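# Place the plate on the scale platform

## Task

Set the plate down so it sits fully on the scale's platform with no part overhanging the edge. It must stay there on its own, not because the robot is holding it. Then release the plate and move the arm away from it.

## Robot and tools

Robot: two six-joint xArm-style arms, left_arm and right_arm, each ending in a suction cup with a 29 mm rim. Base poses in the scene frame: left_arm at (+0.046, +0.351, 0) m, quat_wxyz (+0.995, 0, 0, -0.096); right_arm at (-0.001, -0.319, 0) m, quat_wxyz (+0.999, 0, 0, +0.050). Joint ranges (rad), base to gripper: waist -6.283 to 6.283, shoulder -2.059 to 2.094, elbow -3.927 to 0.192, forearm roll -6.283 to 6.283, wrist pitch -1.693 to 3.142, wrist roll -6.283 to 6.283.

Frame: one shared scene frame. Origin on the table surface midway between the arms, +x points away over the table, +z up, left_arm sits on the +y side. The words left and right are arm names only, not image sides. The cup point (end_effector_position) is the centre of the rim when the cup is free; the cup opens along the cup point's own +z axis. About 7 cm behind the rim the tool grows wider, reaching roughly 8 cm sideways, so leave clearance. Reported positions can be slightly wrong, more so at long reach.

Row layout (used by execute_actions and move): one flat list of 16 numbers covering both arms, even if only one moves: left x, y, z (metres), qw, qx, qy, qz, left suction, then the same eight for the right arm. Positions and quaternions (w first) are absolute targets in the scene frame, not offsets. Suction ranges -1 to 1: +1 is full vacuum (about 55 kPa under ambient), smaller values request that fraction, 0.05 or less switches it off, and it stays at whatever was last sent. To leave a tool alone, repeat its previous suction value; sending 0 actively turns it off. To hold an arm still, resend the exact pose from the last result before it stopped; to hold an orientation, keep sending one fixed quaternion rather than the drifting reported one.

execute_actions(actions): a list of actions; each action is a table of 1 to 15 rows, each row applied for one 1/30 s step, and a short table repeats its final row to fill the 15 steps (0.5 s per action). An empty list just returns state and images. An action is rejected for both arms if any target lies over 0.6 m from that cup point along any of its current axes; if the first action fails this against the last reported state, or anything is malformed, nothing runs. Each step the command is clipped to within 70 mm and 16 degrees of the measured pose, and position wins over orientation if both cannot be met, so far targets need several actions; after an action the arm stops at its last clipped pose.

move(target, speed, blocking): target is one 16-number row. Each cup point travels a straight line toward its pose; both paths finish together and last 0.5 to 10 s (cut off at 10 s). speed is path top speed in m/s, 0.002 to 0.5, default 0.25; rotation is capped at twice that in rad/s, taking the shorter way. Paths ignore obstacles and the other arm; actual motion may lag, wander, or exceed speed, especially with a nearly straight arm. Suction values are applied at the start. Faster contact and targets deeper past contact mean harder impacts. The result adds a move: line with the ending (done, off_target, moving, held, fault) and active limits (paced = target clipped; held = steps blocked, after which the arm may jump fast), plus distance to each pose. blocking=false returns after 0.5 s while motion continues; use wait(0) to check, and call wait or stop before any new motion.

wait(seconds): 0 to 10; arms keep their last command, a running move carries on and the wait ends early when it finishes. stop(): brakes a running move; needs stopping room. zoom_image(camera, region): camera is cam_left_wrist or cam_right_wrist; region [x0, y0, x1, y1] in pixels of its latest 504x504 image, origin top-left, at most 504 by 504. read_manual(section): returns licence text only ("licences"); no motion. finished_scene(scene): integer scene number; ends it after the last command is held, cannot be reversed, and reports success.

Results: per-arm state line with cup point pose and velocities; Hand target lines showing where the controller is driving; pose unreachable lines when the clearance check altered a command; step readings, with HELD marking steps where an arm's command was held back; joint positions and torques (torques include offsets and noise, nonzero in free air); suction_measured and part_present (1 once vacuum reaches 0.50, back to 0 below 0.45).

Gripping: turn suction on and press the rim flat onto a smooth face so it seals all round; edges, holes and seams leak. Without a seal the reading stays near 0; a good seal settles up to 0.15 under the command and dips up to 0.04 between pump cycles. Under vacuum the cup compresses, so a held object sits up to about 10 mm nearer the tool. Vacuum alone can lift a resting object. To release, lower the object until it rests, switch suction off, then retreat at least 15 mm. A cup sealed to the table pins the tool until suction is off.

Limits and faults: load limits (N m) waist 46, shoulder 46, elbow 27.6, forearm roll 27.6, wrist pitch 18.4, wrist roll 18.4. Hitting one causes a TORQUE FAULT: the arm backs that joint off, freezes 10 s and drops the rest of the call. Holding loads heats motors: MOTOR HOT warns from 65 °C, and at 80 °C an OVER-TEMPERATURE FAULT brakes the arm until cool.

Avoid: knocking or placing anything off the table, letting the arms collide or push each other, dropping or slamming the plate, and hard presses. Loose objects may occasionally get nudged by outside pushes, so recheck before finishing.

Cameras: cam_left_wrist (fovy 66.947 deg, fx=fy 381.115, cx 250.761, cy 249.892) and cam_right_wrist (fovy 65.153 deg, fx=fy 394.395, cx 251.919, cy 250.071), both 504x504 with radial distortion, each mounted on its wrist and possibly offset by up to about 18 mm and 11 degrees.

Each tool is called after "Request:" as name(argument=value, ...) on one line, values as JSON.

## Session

Request:
execute_actions(actions=[])

Scene clock: 0.00 s.
left_arm: end_effector_position=(+0.4377, +0.2759, +0.2691) suction_measured=0.00 part_present=0 end_effector_quat_wxyz=(-0.003, -0.165, +0.986, +0.003) end_effector_velocity=(-0.000, +0.000, -0.000) end_effector_angular_velocity=(+0.001, +0.001, -0.000) | right_arm: end_effector_position=(+0.3964, -0.2794, +0.2711) suction_measured=0.00 part_present=0 end_effector_quat_wxyz=(-0.002, +0.212, +0.977, -0.000) end_effector_velocity=(-0.000, -0.000, -0.000) end_effector_angular_velocity=(-0.000, +0.000, +0.000)
Joint positions: left_arm=[ 0.001 -0.262 -0.925  0.003  1.195  1.833] | right_arm=[-0.001 -0.263 -0.928  0.     1.195  2.883]
Joint velocities: left_arm=[-0.    -0.001  0.001  0.001  0.     0.   ] | right_arm=[-0.  0.  0.  0. -0. -0.]
Joint torques (N m, as the arm reports them, + toward a larger angle): no reading
Motor temperatures (°C, as the motors report them): left_arm=[28 29 37 34 35 34] | right_arm=[31 29 32 29 39 32]
Hand target (left_arm): +0.438, +0.276, +0.269; -0.003, -0.165, +0.986, +0.003
Hand target (right_arm): +0.396, -0.279, +0.271; -0.002, +0.212, +0.977, -0.000

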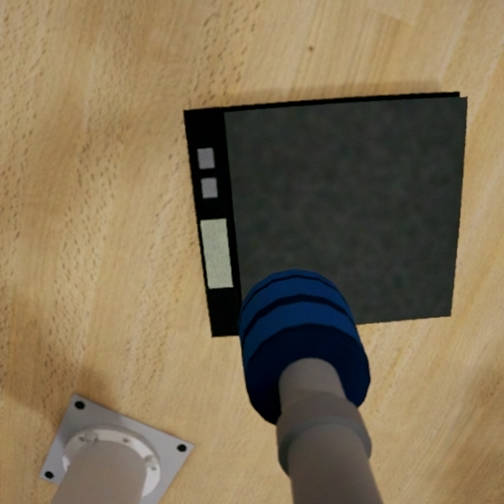

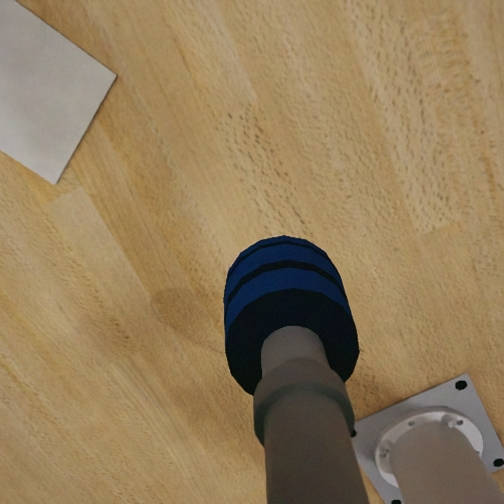

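Request:
move(target=[0.526,-0.116,0.12,-0.003,-0.165,0.986,0.003,0,0.3964,-0.2794,0.2711,-0.002,0.212,0.977,0,0], speed=0.3)

Scene clock: 2.43 s.
left_arm: end_effector_position=(+0.5269, -0.1148, +0.1195) suction_measured=0.00 part_present=0 end_effector_quat_wxyz=(-0.001, -0.165, +0.986, +0.004) end_effector_velocity=(-0.001, -0.001, -0.003) end_effector_angular_velocity=(+0.010, +0.010, -0.002) | right_arm: end_effector_position=(+0.3964, -0.2794, +0.2711) suction_measured=0.00 part_present=0 end_effector_quat_wxyz=(-0.002, +0.212, +0.977, -0.000) end_effector_velocity=(+0.000, +0.000, +0.000) end_effector_angular_velocity=(+0.001, -0.000, +0.000)
Joint positions: left_arm=[-0.579  0.854 -2.019  0.004  1.172  1.252] | right_arm=[-0.002 -0.263 -0.929  0.001  1.196  2.882]
Joint velocities: left_arm=[-0.002  0.018 -0.027  0.     0.022 -0.001] | right_arm=[ 0.    -0.    -0.     0.001 -0.    -0.   ]
Joint torques (N m, as the arm reports them, + toward a larger angle): left_arm=[ -0.17 -39.31 -12.29   0.71  -1.84  -0.63] | right_arm=[  1.24 -11.34 -16.08   0.8   -1.66   0.  ]
Motor temperatures (°C, as the motors report them): left_arm=[28 29 38 34 35 34] | right_arm=[31 29 33 29 39 32]
Hand target (left_arm): +0.527, -0.115, +0.119; -0.001, -0.165, +0.986, +0.004
Hand target (right_arm): +0.396, -0.279, +0.271; -0.002, +0.212, +0.977, -0.000
Off the commanded pose (left_arm): 0.002 m, 0 deg.
Off the commanded pose (right_arm): 0.000 m, 0 deg.
move: done

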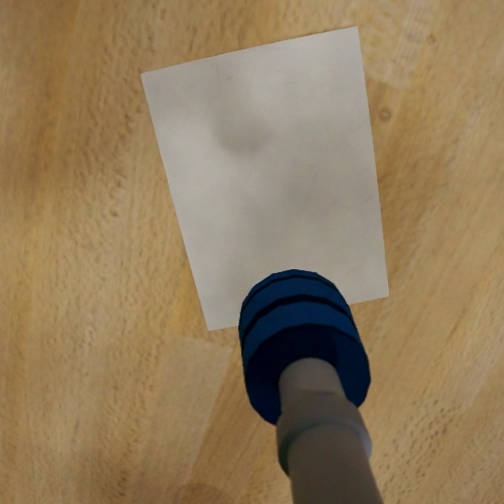

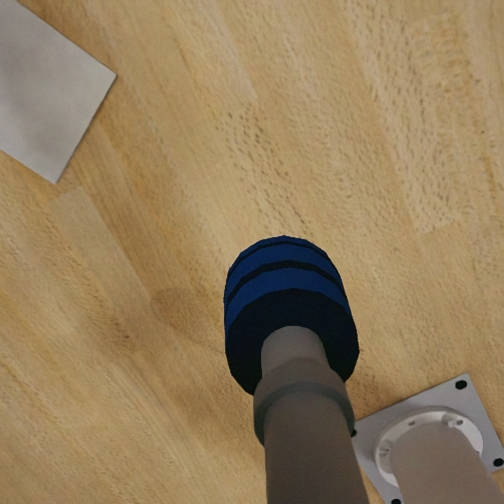

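Request:
move(target=[0.537,-0.112,0.02,-0.003,-0.165,0.986,0.003,1,0.3964,-0.2794,0.2711,-0.002,0.212,0.977,0,0], speed=0.2)

Request:
move(target=[0.537,-0.112,0.003,-0.003,-0.165,0.986,0.003,1,0.3964,-0.2794,0.2711,-0.002,0.212,0.977,0,0], speed=0.04)

Request:
wait(seconds=0.3)

Scene clock: 4.40 s.
left_arm: end_effector_position=(+0.5367, -0.1119, +0.0207) suction_measured=0.00 part_present=0 end_effector_quat_wxyz=(-0.003, -0.165, +0.986, +0.002) end_effector_velocity=(-0.003, +0.003, -0.008) end_effector_angular_velocity=(+0.009, +0.011, +0.001) | right_arm: end_effector_position=(+0.3964, -0.2794, +0.2711) suction_measured=0.00 part_present=0 end_effector_quat_wxyz=(-0.002, +0.212, +0.977, -0.000) end_effector_velocity=(+0.000, +0.000, +0.000) end_effector_angular_velocity=(+0.000, -0.000, +0.000)
Joint positions: left_arm=[-0.564  1.017 -2.016 -0.002  1.006  1.27 ] | right_arm=[-0.002 -0.263 -0.929  0.001  1.196  2.882]
Joint velocities: left_arm=[ 0.001  0.009  0.004 -0.001  0.001  0.   ] | right_arm=[ 0. -0. -0.  0. -0. -0.]
Joint torques (N m, as the arm reports them, + toward a larger angle): left_arm=[ -0.41 -40.67 -11.69   0.71  -1.8   -0.56] | right_arm=[  1.2  -11.61 -16.53   1.23  -1.92  -0.09]
Motor temperatures (°C, as the motors report them): left_arm=[28 30 39 34 35 34] | right_arm=[31 29 34 29 39 32]
Hand target (left_arm): +0.537, -0.112, +0.020; -0.003, -0.165, +0.986, +0.003
Hand target (right_arm): +0.396, -0.279, +0.271; -0.002, +0.212, +0.977, +0.000
Off the commanded pose (left_arm): 0.001 m, 0 deg.
Off the commanded pose (right_arm): 0.000 m, 0 deg.
move: done

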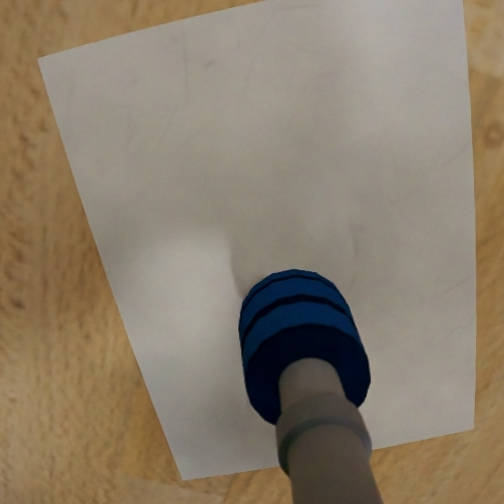

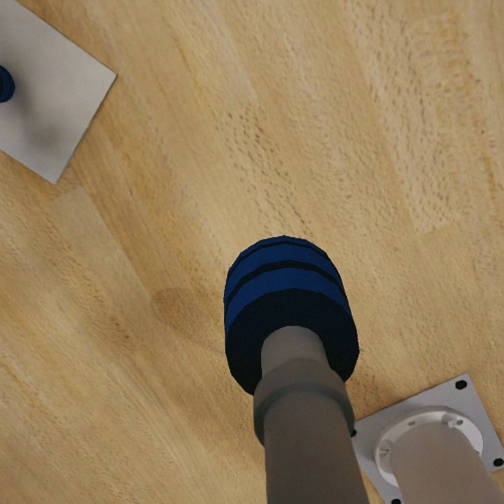

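Scene clock: 5.17 s.
left_arm: end_effector_position=(+0.5369, -0.1119, +0.0030) suction_measured=0.33 part_present=0 end_effector_quat_wxyz=(-0.003, -0.165, +0.986, +0.003) end_effector_velocity=(+0.002, -0.003, +0.004) end_effector_angular_velocity=(-0.007, -0.007, -0.001) | right_arm: end_effector_position=(+0.3964, -0.2794, +0.2711) suction_measured=0.00 part_present=0 end_effector_quat_wxyz=(-0.002, +0.212, +0.977, -0.000) end_effector_velocity=(+0.000, -0.000, -0.000) end_effector_angular_velocity=(-0.001, +0.000, +0.000)
Joint positions: left_arm=[-0.564  1.052 -2.026 -0.001  0.983  1.27 ] | right_arm=[-0.002 -0.263 -0.929  0.001  1.196  2.882]
Joint velocities: left_arm=[-0.001 -0.003 -0.005 -0.001 -0.002 -0.   ] | right_arm=[-0.     0.     0.    -0.001 -0.    -0.   ]
Joint torques (N m, as the arm reports them, + toward a larger angle): left_arm=[ -0.35 -41.27 -11.8    0.75  -1.89  -0.54] | right_arm=[  1.5  -11.44 -16.37   1.09  -1.78  -0.08]
Motor temperatures (°C, as the motors report them): left_arm=[28 30 40 34 35 34] | right_arm=[31 29 34 29 39 32]
Hand target (left_arm): +0.537, -0.112, +0.003; -0.003, -0.165, +0.986, +0.003
Hand target (right_arm): +0.396, -0.279, +0.271; -0.002, +0.212, +0.977, +0.000
Off the commanded pose (left_arm): 0.000 m, 0 deg.
Off the commanded pose (right_arm): 0.000 m, 0 deg.
move: done

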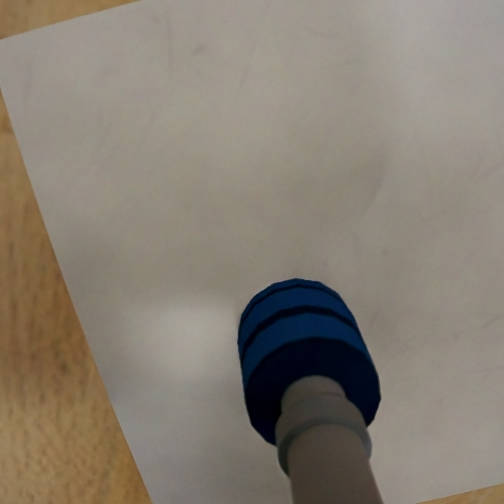

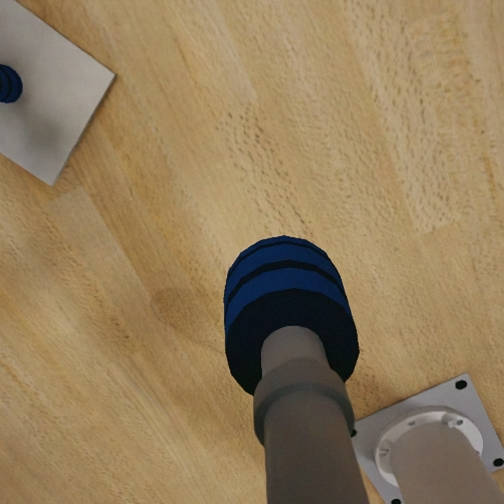

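Scene clock: 5.47 s.
left_arm: end_effector_position=(+0.5369, -0.1119, +0.0030) suction_measured=0.69 part_present=1 end_effector_quat_wxyz=(-0.003, -0.165, +0.986, +0.003) end_effector_velocity=(-0.000, -0.001, +0.000) end_effector_angular_velocity=(-0.001, -0.001, -0.001) | right_arm: end_effector_position=(+0.3964, -0.2794, +0.2711) suction_measured=0.00 part_present=0 end_effector_quat_wxyz=(-0.002, +0.212, +0.977, +0.000) end_effector_velocity=(+0.000, +0.000, +0.000) end_effector_angular_velocity=(+0.000, -0.000, -0.000)
Joint positions: left_arm=[-0.564  1.052 -2.026 -0.001  0.982  1.27 ] | right_arm=[-0.002 -0.263 -0.929  0.001  1.196  2.882]
Joint velocities: left_arm=[-0.001  0.    -0.001  0.    -0.     0.   ] | right_arm=[-0.  0. -0.  0. -0.  0.]
Joint torques (N m, as the arm reports them, + toward a larger angle): left_arm=[ -0.34 -41.41 -11.85   0.74  -1.91  -0.6 ] | right_arm=[  0.29 -11.25 -16.42   1.1   -1.8    0.05]
Motor temperatures (°C, as the motors report them): left_arm=[28 30 40 34 35 34] | right_arm=[31 29 34 29 39 32]
Hand target (left_arm): +0.537, -0.112, +0.003; -0.003, -0.165, +0.986, +0.003
Hand target (right_arm): +0.396, -0.279, +0.271; -0.002, +0.212, +0.977, +0.000
Off the commanded pose (left_arm): 0.000 m, 0 deg.
Off the commanded pose (right_arm): 0.000 m, 0 deg.
wait: 0.30 s; at rest by 0.17 s

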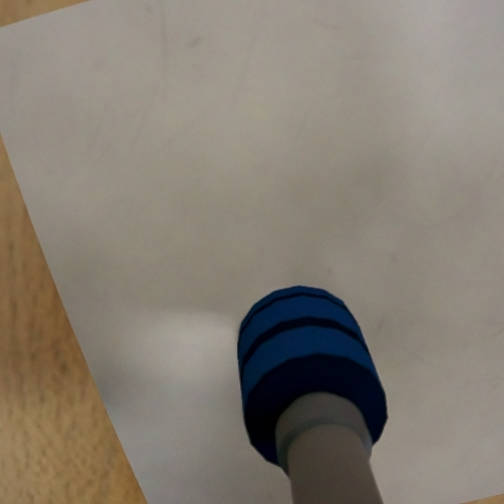

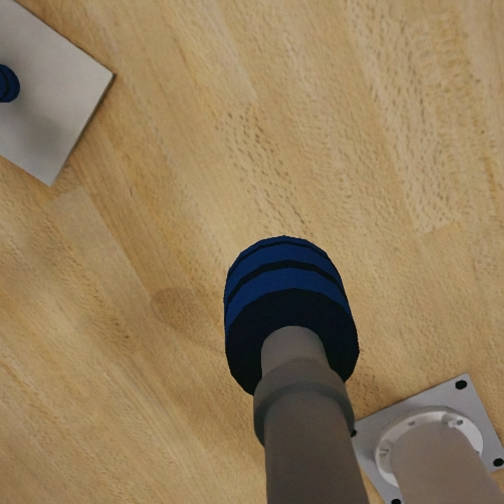

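Request:
move(target=[0.525,-0.08,0.09,-0.003,-0.165,0.986,0.003,1,0.3964,-0.2794,0.2711,-0.002,0.212,0.977,0,0], speed=0.15)

Request:
move(target=[0.434,0.197,0.055,0,-0.100,0.995,0,1,0.3964,-0.2794,0.2711,-0.002,0.212,0.977,0,0], speed=0.3)

Scene clock: 6.87 s.
left_arm: end_effector_position=(+0.5249, -0.0801, +0.0893) suction_measured=1.00 part_present=1 end_effector_quat_wxyz=(-0.003, -0.165, +0.986, +0.004) end_effector_velocity=(+0.002, -0.001, +0.006) end_effector_angular_velocity=(-0.007, -0.007, +0.000) | right_arm: end_effector_position=(+0.3964, -0.2794, +0.2711) suction_measured=0.00 part_present=0 end_effector_quat_wxyz=(-0.002, +0.212, +0.977, +0.000) end_effector_velocity=(+0.000, -0.000, +0.000) end_effector_angular_velocity=(-0.001, -0.000, +0.000)
Joint positions: left_arm=[-0.541  0.778 -1.8   -0.001  1.032  1.293] | right_arm=[-0.002 -0.263 -0.929  0.001  1.196  2.882]
Joint velocities: left_arm=[ 0.    -0.008 -0.001 -0.    -0.001  0.   ] | right_arm=[ 0.    -0.    -0.    -0.002  0.     0.   ]
Joint torques (N m, as the arm reports them, + toward a larger angle): left_arm=[ -0.43 -38.67 -11.91   0.8   -1.85  -0.6 ] | right_arm=[  1.08 -10.95 -16.57   1.14  -1.69  -0.09]
Motor temperatures (°C, as the motors report them): left_arm=[28 30 40 34 35 34] | right_arm=[31 29 35 29 39 32]
Hand target (left_arm): +0.525, -0.080, +0.090; -0.003, -0.165, +0.986, +0.003
Hand target (right_arm): +0.396, -0.279, +0.271; -0.002, +0.212, +0.977, -0.000
Off the commanded pose (left_arm): 0.001 m, 0 deg.
Off the commanded pose (right_arm): 0.000 m, 0 deg.
move: done

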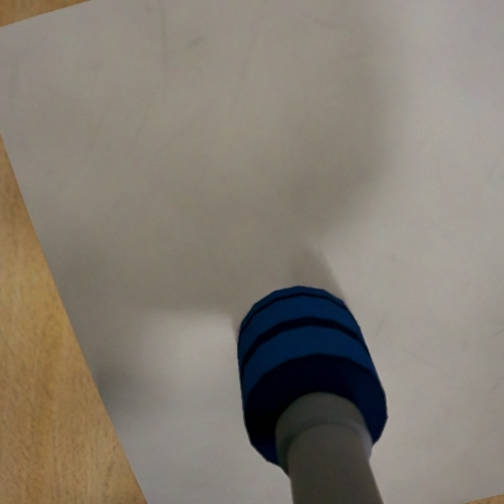

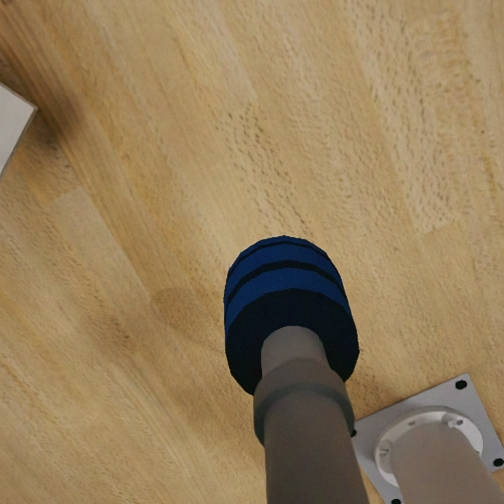

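Scene clock: 8.37 s.
left_arm: end_effector_position=(+0.4326, +0.1959, +0.0561) suction_measured=1.00 part_present=1 end_effector_quat_wxyz=(-0.001, -0.099, +0.995, -0.001) end_effector_velocity=(-0.001, +0.002, -0.000) end_effector_angular_velocity=(-0.001, +0.001, -0.002) | right_arm: end_effector_position=(+0.3964, -0.2794, +0.2711) suction_measured=0.00 part_present=0 end_effector_quat_wxyz=(-0.002, +0.212, +0.977, +0.000) end_effector_velocity=(+0.000, +0.000, -0.000) end_effector_angular_velocity=(+0.002, +0.000, -0.001)
Joint positions: left_arm=[-0.188  0.159 -0.7   -0.007  0.542  1.783] | right_arm=[-0.002 -0.263 -0.929  0.001  1.196  2.882]
Joint velocities: left_arm=[ 0.003 -0.003  0.006 -0.003 -0.003  0.008] | right_arm=[-0.     0.    -0.     0.002 -0.    -0.   ]
Joint torques (N m, as the arm reports them, + toward a larger angle): left_arm=[ -0.29 -22.46  -9.67   0.79  -1.95  -0.59] | right_arm=[  1.38 -11.19 -16.53   1.13  -1.74   0.02]
Motor temperatures (°C, as the motors report them): left_arm=[28 30 40 34 35 34] | right_arm=[31 29 36 29 39 32]
Hand target (left_arm): +0.432, +0.196, +0.056; -0.001, -0.099, +0.995, -0.001
Hand target (right_arm): +0.396, -0.279, +0.271; -0.002, +0.212, +0.977, -0.000
Off the commanded pose (left_arm): 0.002 m, 0 deg.
Off the commanded pose (right_arm): 0.000 m, 0 deg.
move: done

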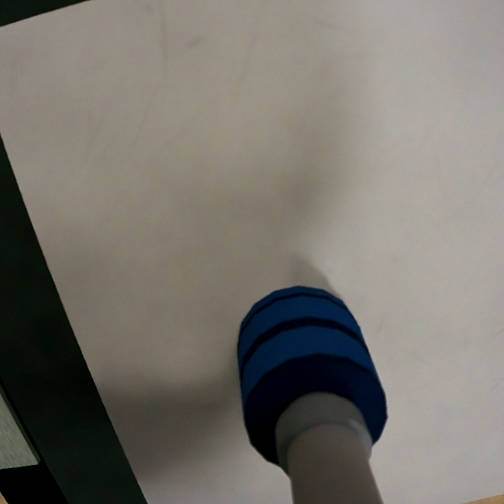

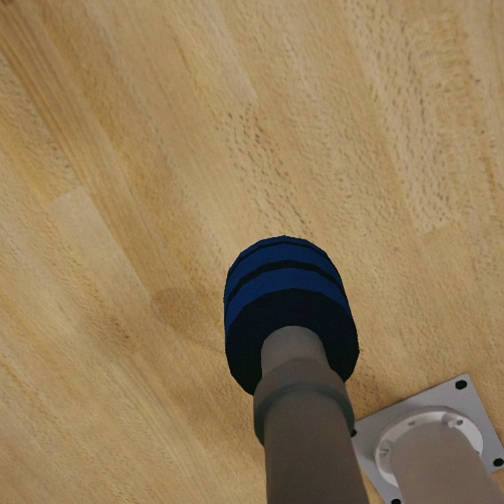

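Request:
move(target=[0.439,0.198,0.041,0,-0.100,0.995,0,1,0.3964,-0.2794,0.2711,-0.002,0.212,0.977,0,0], speed=0.04)

Scene clock: 9.50 s.
left_arm: end_effector_position=(+0.4389, +0.1980, +0.0412) suction_measured=0.98 part_present=1 end_effector_quat_wxyz=(+0.000, -0.100, +0.995, -0.000) end_effector_velocity=(+0.001, +0.000, +0.000) end_effector_angular_velocity=(-0.001, -0.003, +0.001) | right_arm: end_effector_position=(+0.3964, -0.2794, +0.2711) suction_measured=0.00 part_present=0 end_effector_quat_wxyz=(-0.002, +0.212, +0.977, -0.000) end_effector_velocity=(-0.000, -0.000, -0.000) end_effector_angular_velocity=(-0.002, -0.000, -0.000)
Joint positions: left_arm=[-0.179  0.214 -0.716 -0.     0.502  1.785] | right_arm=[-0.002 -0.263 -0.929  0.001  1.196  2.882]
Joint velocities: left_arm=[ 0.001  0.002 -0.002  0.    -0.002  0.   ] | right_arm=[-0.    -0.     0.    -0.002  0.     0.001]
Joint torques (N m, as the arm reports them, + toward a larger angle): left_arm=[ -0.31 -23.32  -9.3    0.82  -1.98  -0.64] | right_arm=[  1.04 -10.58 -16.34   1.23  -1.76   0.1 ]
Motor temperatures (°C, as the motors report them): left_arm=[28 30 41 34 35 34] | right_arm=[31 29 36 29 39 32]
Hand target (left_arm): +0.439, +0.198, +0.041; -0.000, -0.100, +0.995, -0.000
Hand target (right_arm): +0.396, -0.279, +0.271; -0.002, +0.212, +0.977, -0.000
Off the commanded pose (left_arm): 0.000 m, 0 deg.
Off the commanded pose (right_arm): 0.000 m, 0 deg.
move: done

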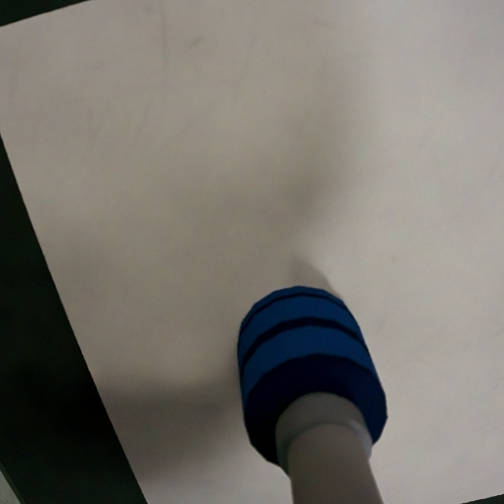

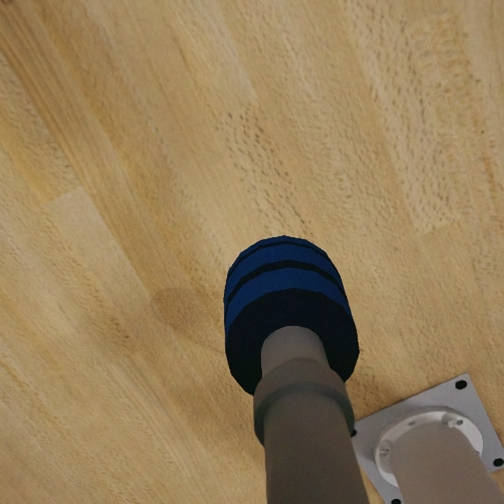

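Request:
move(target=[0.439,0.198,0.035,0,-0.100,0.995,0,1,0.3964,-0.2794,0.2711,-0.002,0.212,0.977,0,0], speed=0.03)

Scene clock: 10.33 s.
left_arm: end_effector_position=(+0.4413, +0.1971, +0.0377) suction_measured=0.96 part_present=1 end_effector_quat_wxyz=(+0.003, -0.100, +0.995, -0.002) end_effector_velocity=(-0.001, +0.001, -0.002) end_effector_angular_velocity=(+0.001, +0.002, +0.000) | right_arm: end_effector_position=(+0.3964, -0.2794, +0.2711) suction_measured=0.00 part_present=0 end_effector_quat_wxyz=(-0.002, +0.212, +0.977, -0.000) end_effector_velocity=(+0.000, -0.000, -0.000) end_effector_angular_velocity=(-0.000, +0.000, +0.000)
Joint positions: left_arm=[-0.179  0.228 -0.719 -0.     0.484  1.785] | right_arm=[-0.002 -0.263 -0.929  0.001  1.196  2.882]
Joint velocities: left_arm=[ 0.     0.004  0.002  0.    -0.003 -0.   ] | right_arm=[-0.  0.  0. -0. -0. -0.]
Joint torques (N m, as the arm reports them, + toward a larger angle): left_arm=[-0.25 -3.74 -3.64  0.92 -1.45 -0.59] | right_arm=[  1.47 -11.12 -16.38   0.94  -1.57   0.03]
Motor temperatures (°C, as the motors report them): left_arm=[28 30 41 34 35 34] | right_arm=[31 29 36 29 39 32]
Hand target (left_arm): +0.439, +0.198, +0.035; -0.000, -0.100, +0.995, -0.000
Hand target (right_arm): +0.396, -0.279, +0.271; -0.002, +0.212, +0.977, -0.000
Off the commanded pose (left_arm): 0.004 m, 0 deg.
Off the commanded pose (right_arm): 0.000 m, 0 deg.
move: off_target (left_arm)

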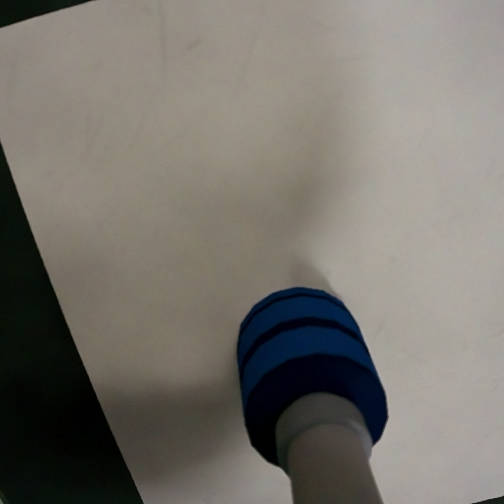

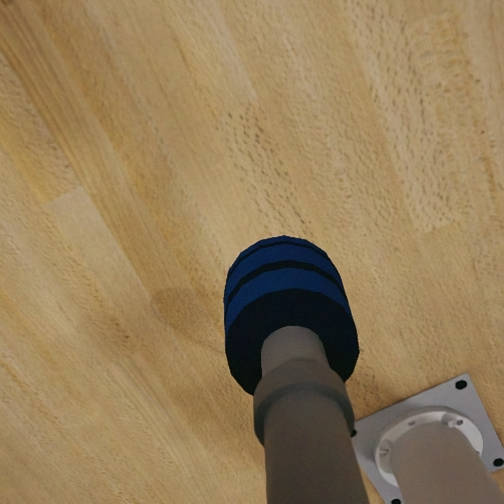

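Request:
execute_actions(actions=[[[0.441,0.197,0.040,0,-0.100,0.995,0,0,0.3964,-0.2794,0.2711,-0.002,0.212,0.977,0,0]]])

Request:
move(target=[0.441,0.197,0.2,0,-0.100,0.995,0,0,0.3964,-0.2794,0.2711,-0.002,0.212,0.977,0,0], speed=0.2)

Scene clock: 11.03 s.
left_arm: end_effector_position=(+0.4397, +0.1975, +0.0387) suction_measured=0.00 part_present=0 end_effector_quat_wxyz=(-0.002, -0.100, +0.995, +0.001) end_effector_velocity=(-0.002, +0.001, +0.001) end_effector_angular_velocity=(+0.002, +0.005, -0.000) | right_arm: end_effector_position=(+0.3964, -0.2794, +0.2711) suction_measured=0.00 part_present=0 end_effector_quat_wxyz=(-0.002, +0.212, +0.977, +0.000) end_effector_velocity=(-0.000, +0.000, -0.000) end_effector_angular_velocity=(+0.001, +0.001, -0.001)
Joint positions: left_arm=[-0.18   0.225 -0.723  0.     0.502  1.785] | right_arm=[-0.002 -0.263 -0.929  0.001  1.196  2.882]
Joint velocities: left_arm=[-0.    -0.005  0.003  0.     0.007 -0.   ] | right_arm=[0.    0.    0.    0.001 0.    0.   ]
Joint torques (N m, as the arm reports them, + toward a larger angle): left_arm=[ -0.43 -16.2   -4.82   0.79   0.03  -0.62] | right_arm=[  1.08 -11.72 -16.31   1.09  -1.78   0.03]
Motor temperatures (°C, as the motors report them): left_arm=[28 30 41 34 35 34] | right_arm=[31 29 36 29 39 32]
Hand target (left_arm): +0.441, +0.197, +0.040; +0.000, -0.100, +0.995, +0.000
Hand target (right_arm): +0.396, -0.279, +0.271; -0.002, +0.212, +0.977, -0.000
Off the commanded pose (left_arm): 0.002 m, 0 deg.
Off the commanded pose (right_arm): 0.000 m, 0 deg.
Step readings (end_effector_position):
0: left_arm (+0.4411, +0.1972, +0.0373) | right_arm (+0.3964, -0.2794, +0.2711)
1: left_arm (+0.4411, +0.1972, +0.0374) | right_arm (+0.3964, -0.2794, +0.2711)
2: left_arm (+0.4410, +0.1972, +0.0379) | right_arm (+0.3964, -0.2794, +0.2711)
4: left_arm (+0.4408, +0.1972, +0.0382) | right_arm (+0.3964, -0.2794, +0.2711)
8: left_arm (+0.4406, +0.1973, +0.0384) | right_arm (+0.3964, -0.2794, +0.2711)
15: end_effector_position above

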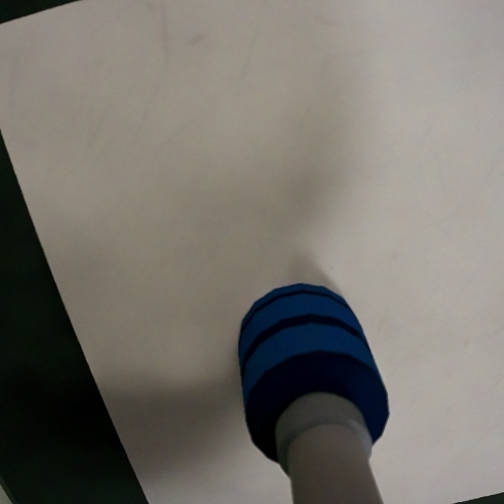

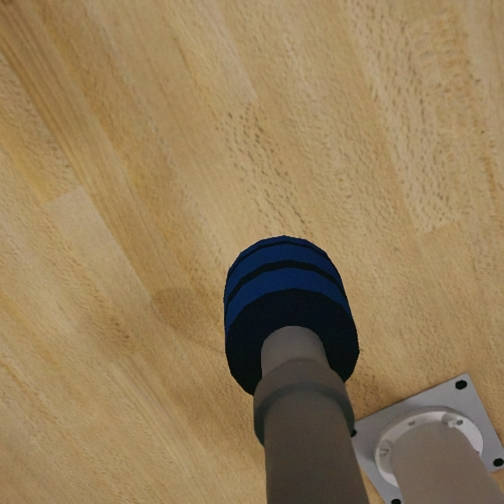

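Scene clock: 12.27 s.
left_arm: end_effector_position=(+0.4417, +0.1971, +0.1989) suction_measured=0.00 part_present=0 end_effector_quat_wxyz=(-0.000, -0.100, +0.995, +0.001) end_effector_velocity=(+0.001, -0.000, +0.004) end_effector_angular_velocity=(-0.002, -0.004, +0.002) | right_arm: end_effector_position=(+0.3964, -0.2794, +0.2711) suction_measured=0.00 part_present=0 end_effector_quat_wxyz=(-0.002, +0.212, +0.977, -0.000) end_effector_velocity=(-0.000, +0.000, +0.000) end_effector_angular_velocity=(+0.001, -0.000, -0.000)
Joint positions: left_arm=[-0.179 -0.112 -0.866  0.001  0.979  1.783] | right_arm=[-0.002 -0.263 -0.929  0.001  1.196  2.882]
Joint velocities: left_arm=[ 0.001 -0.004 -0.007 -0.001  0.006 -0.   ] | right_arm=[-0.    -0.001  0.     0.001  0.    -0.   ]
Joint torques (N m, as the arm reports them, + toward a larger angle): left_arm=[ -0.28 -19.12 -11.42   0.75  -1.82  -0.58] | right_arm=[  1.18 -11.59 -16.46   0.9   -1.61   0.09]
Motor temperatures (°C, as the motors report them): left_arm=[28 30 41 34 35 34] | right_arm=[31 29 37 29 39 32]
Hand target (left_arm): +0.442, +0.197, +0.200; +0.000, -0.100, +0.995, +0.000
Hand target (right_arm): +0.396, -0.279, +0.271; -0.002, +0.212, +0.977, +0.000
Off the commanded pose (left_arm): 0.001 m, 0 deg.
Off the commanded pose (right_arm): 0.000 m, 0 deg.
move: done

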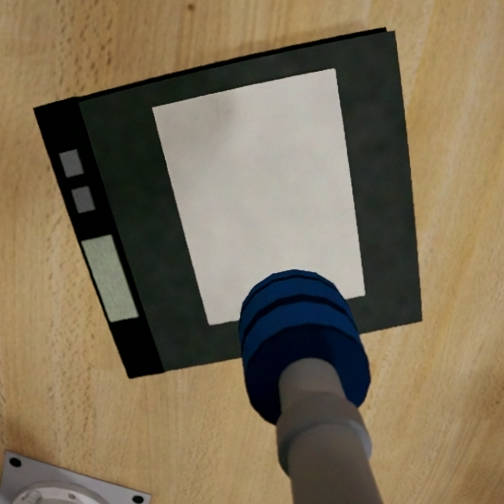

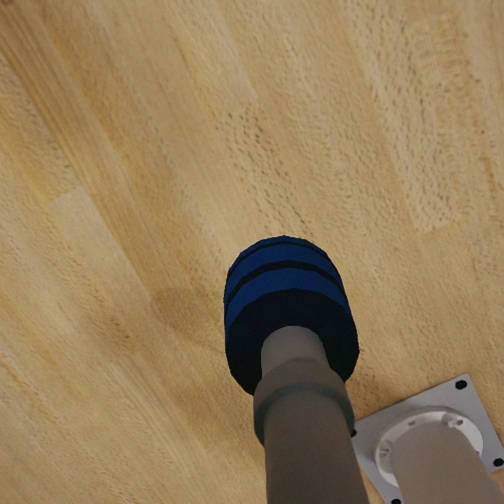

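Request:
finished_scene(scene=2)

The scene is finished: the task was done.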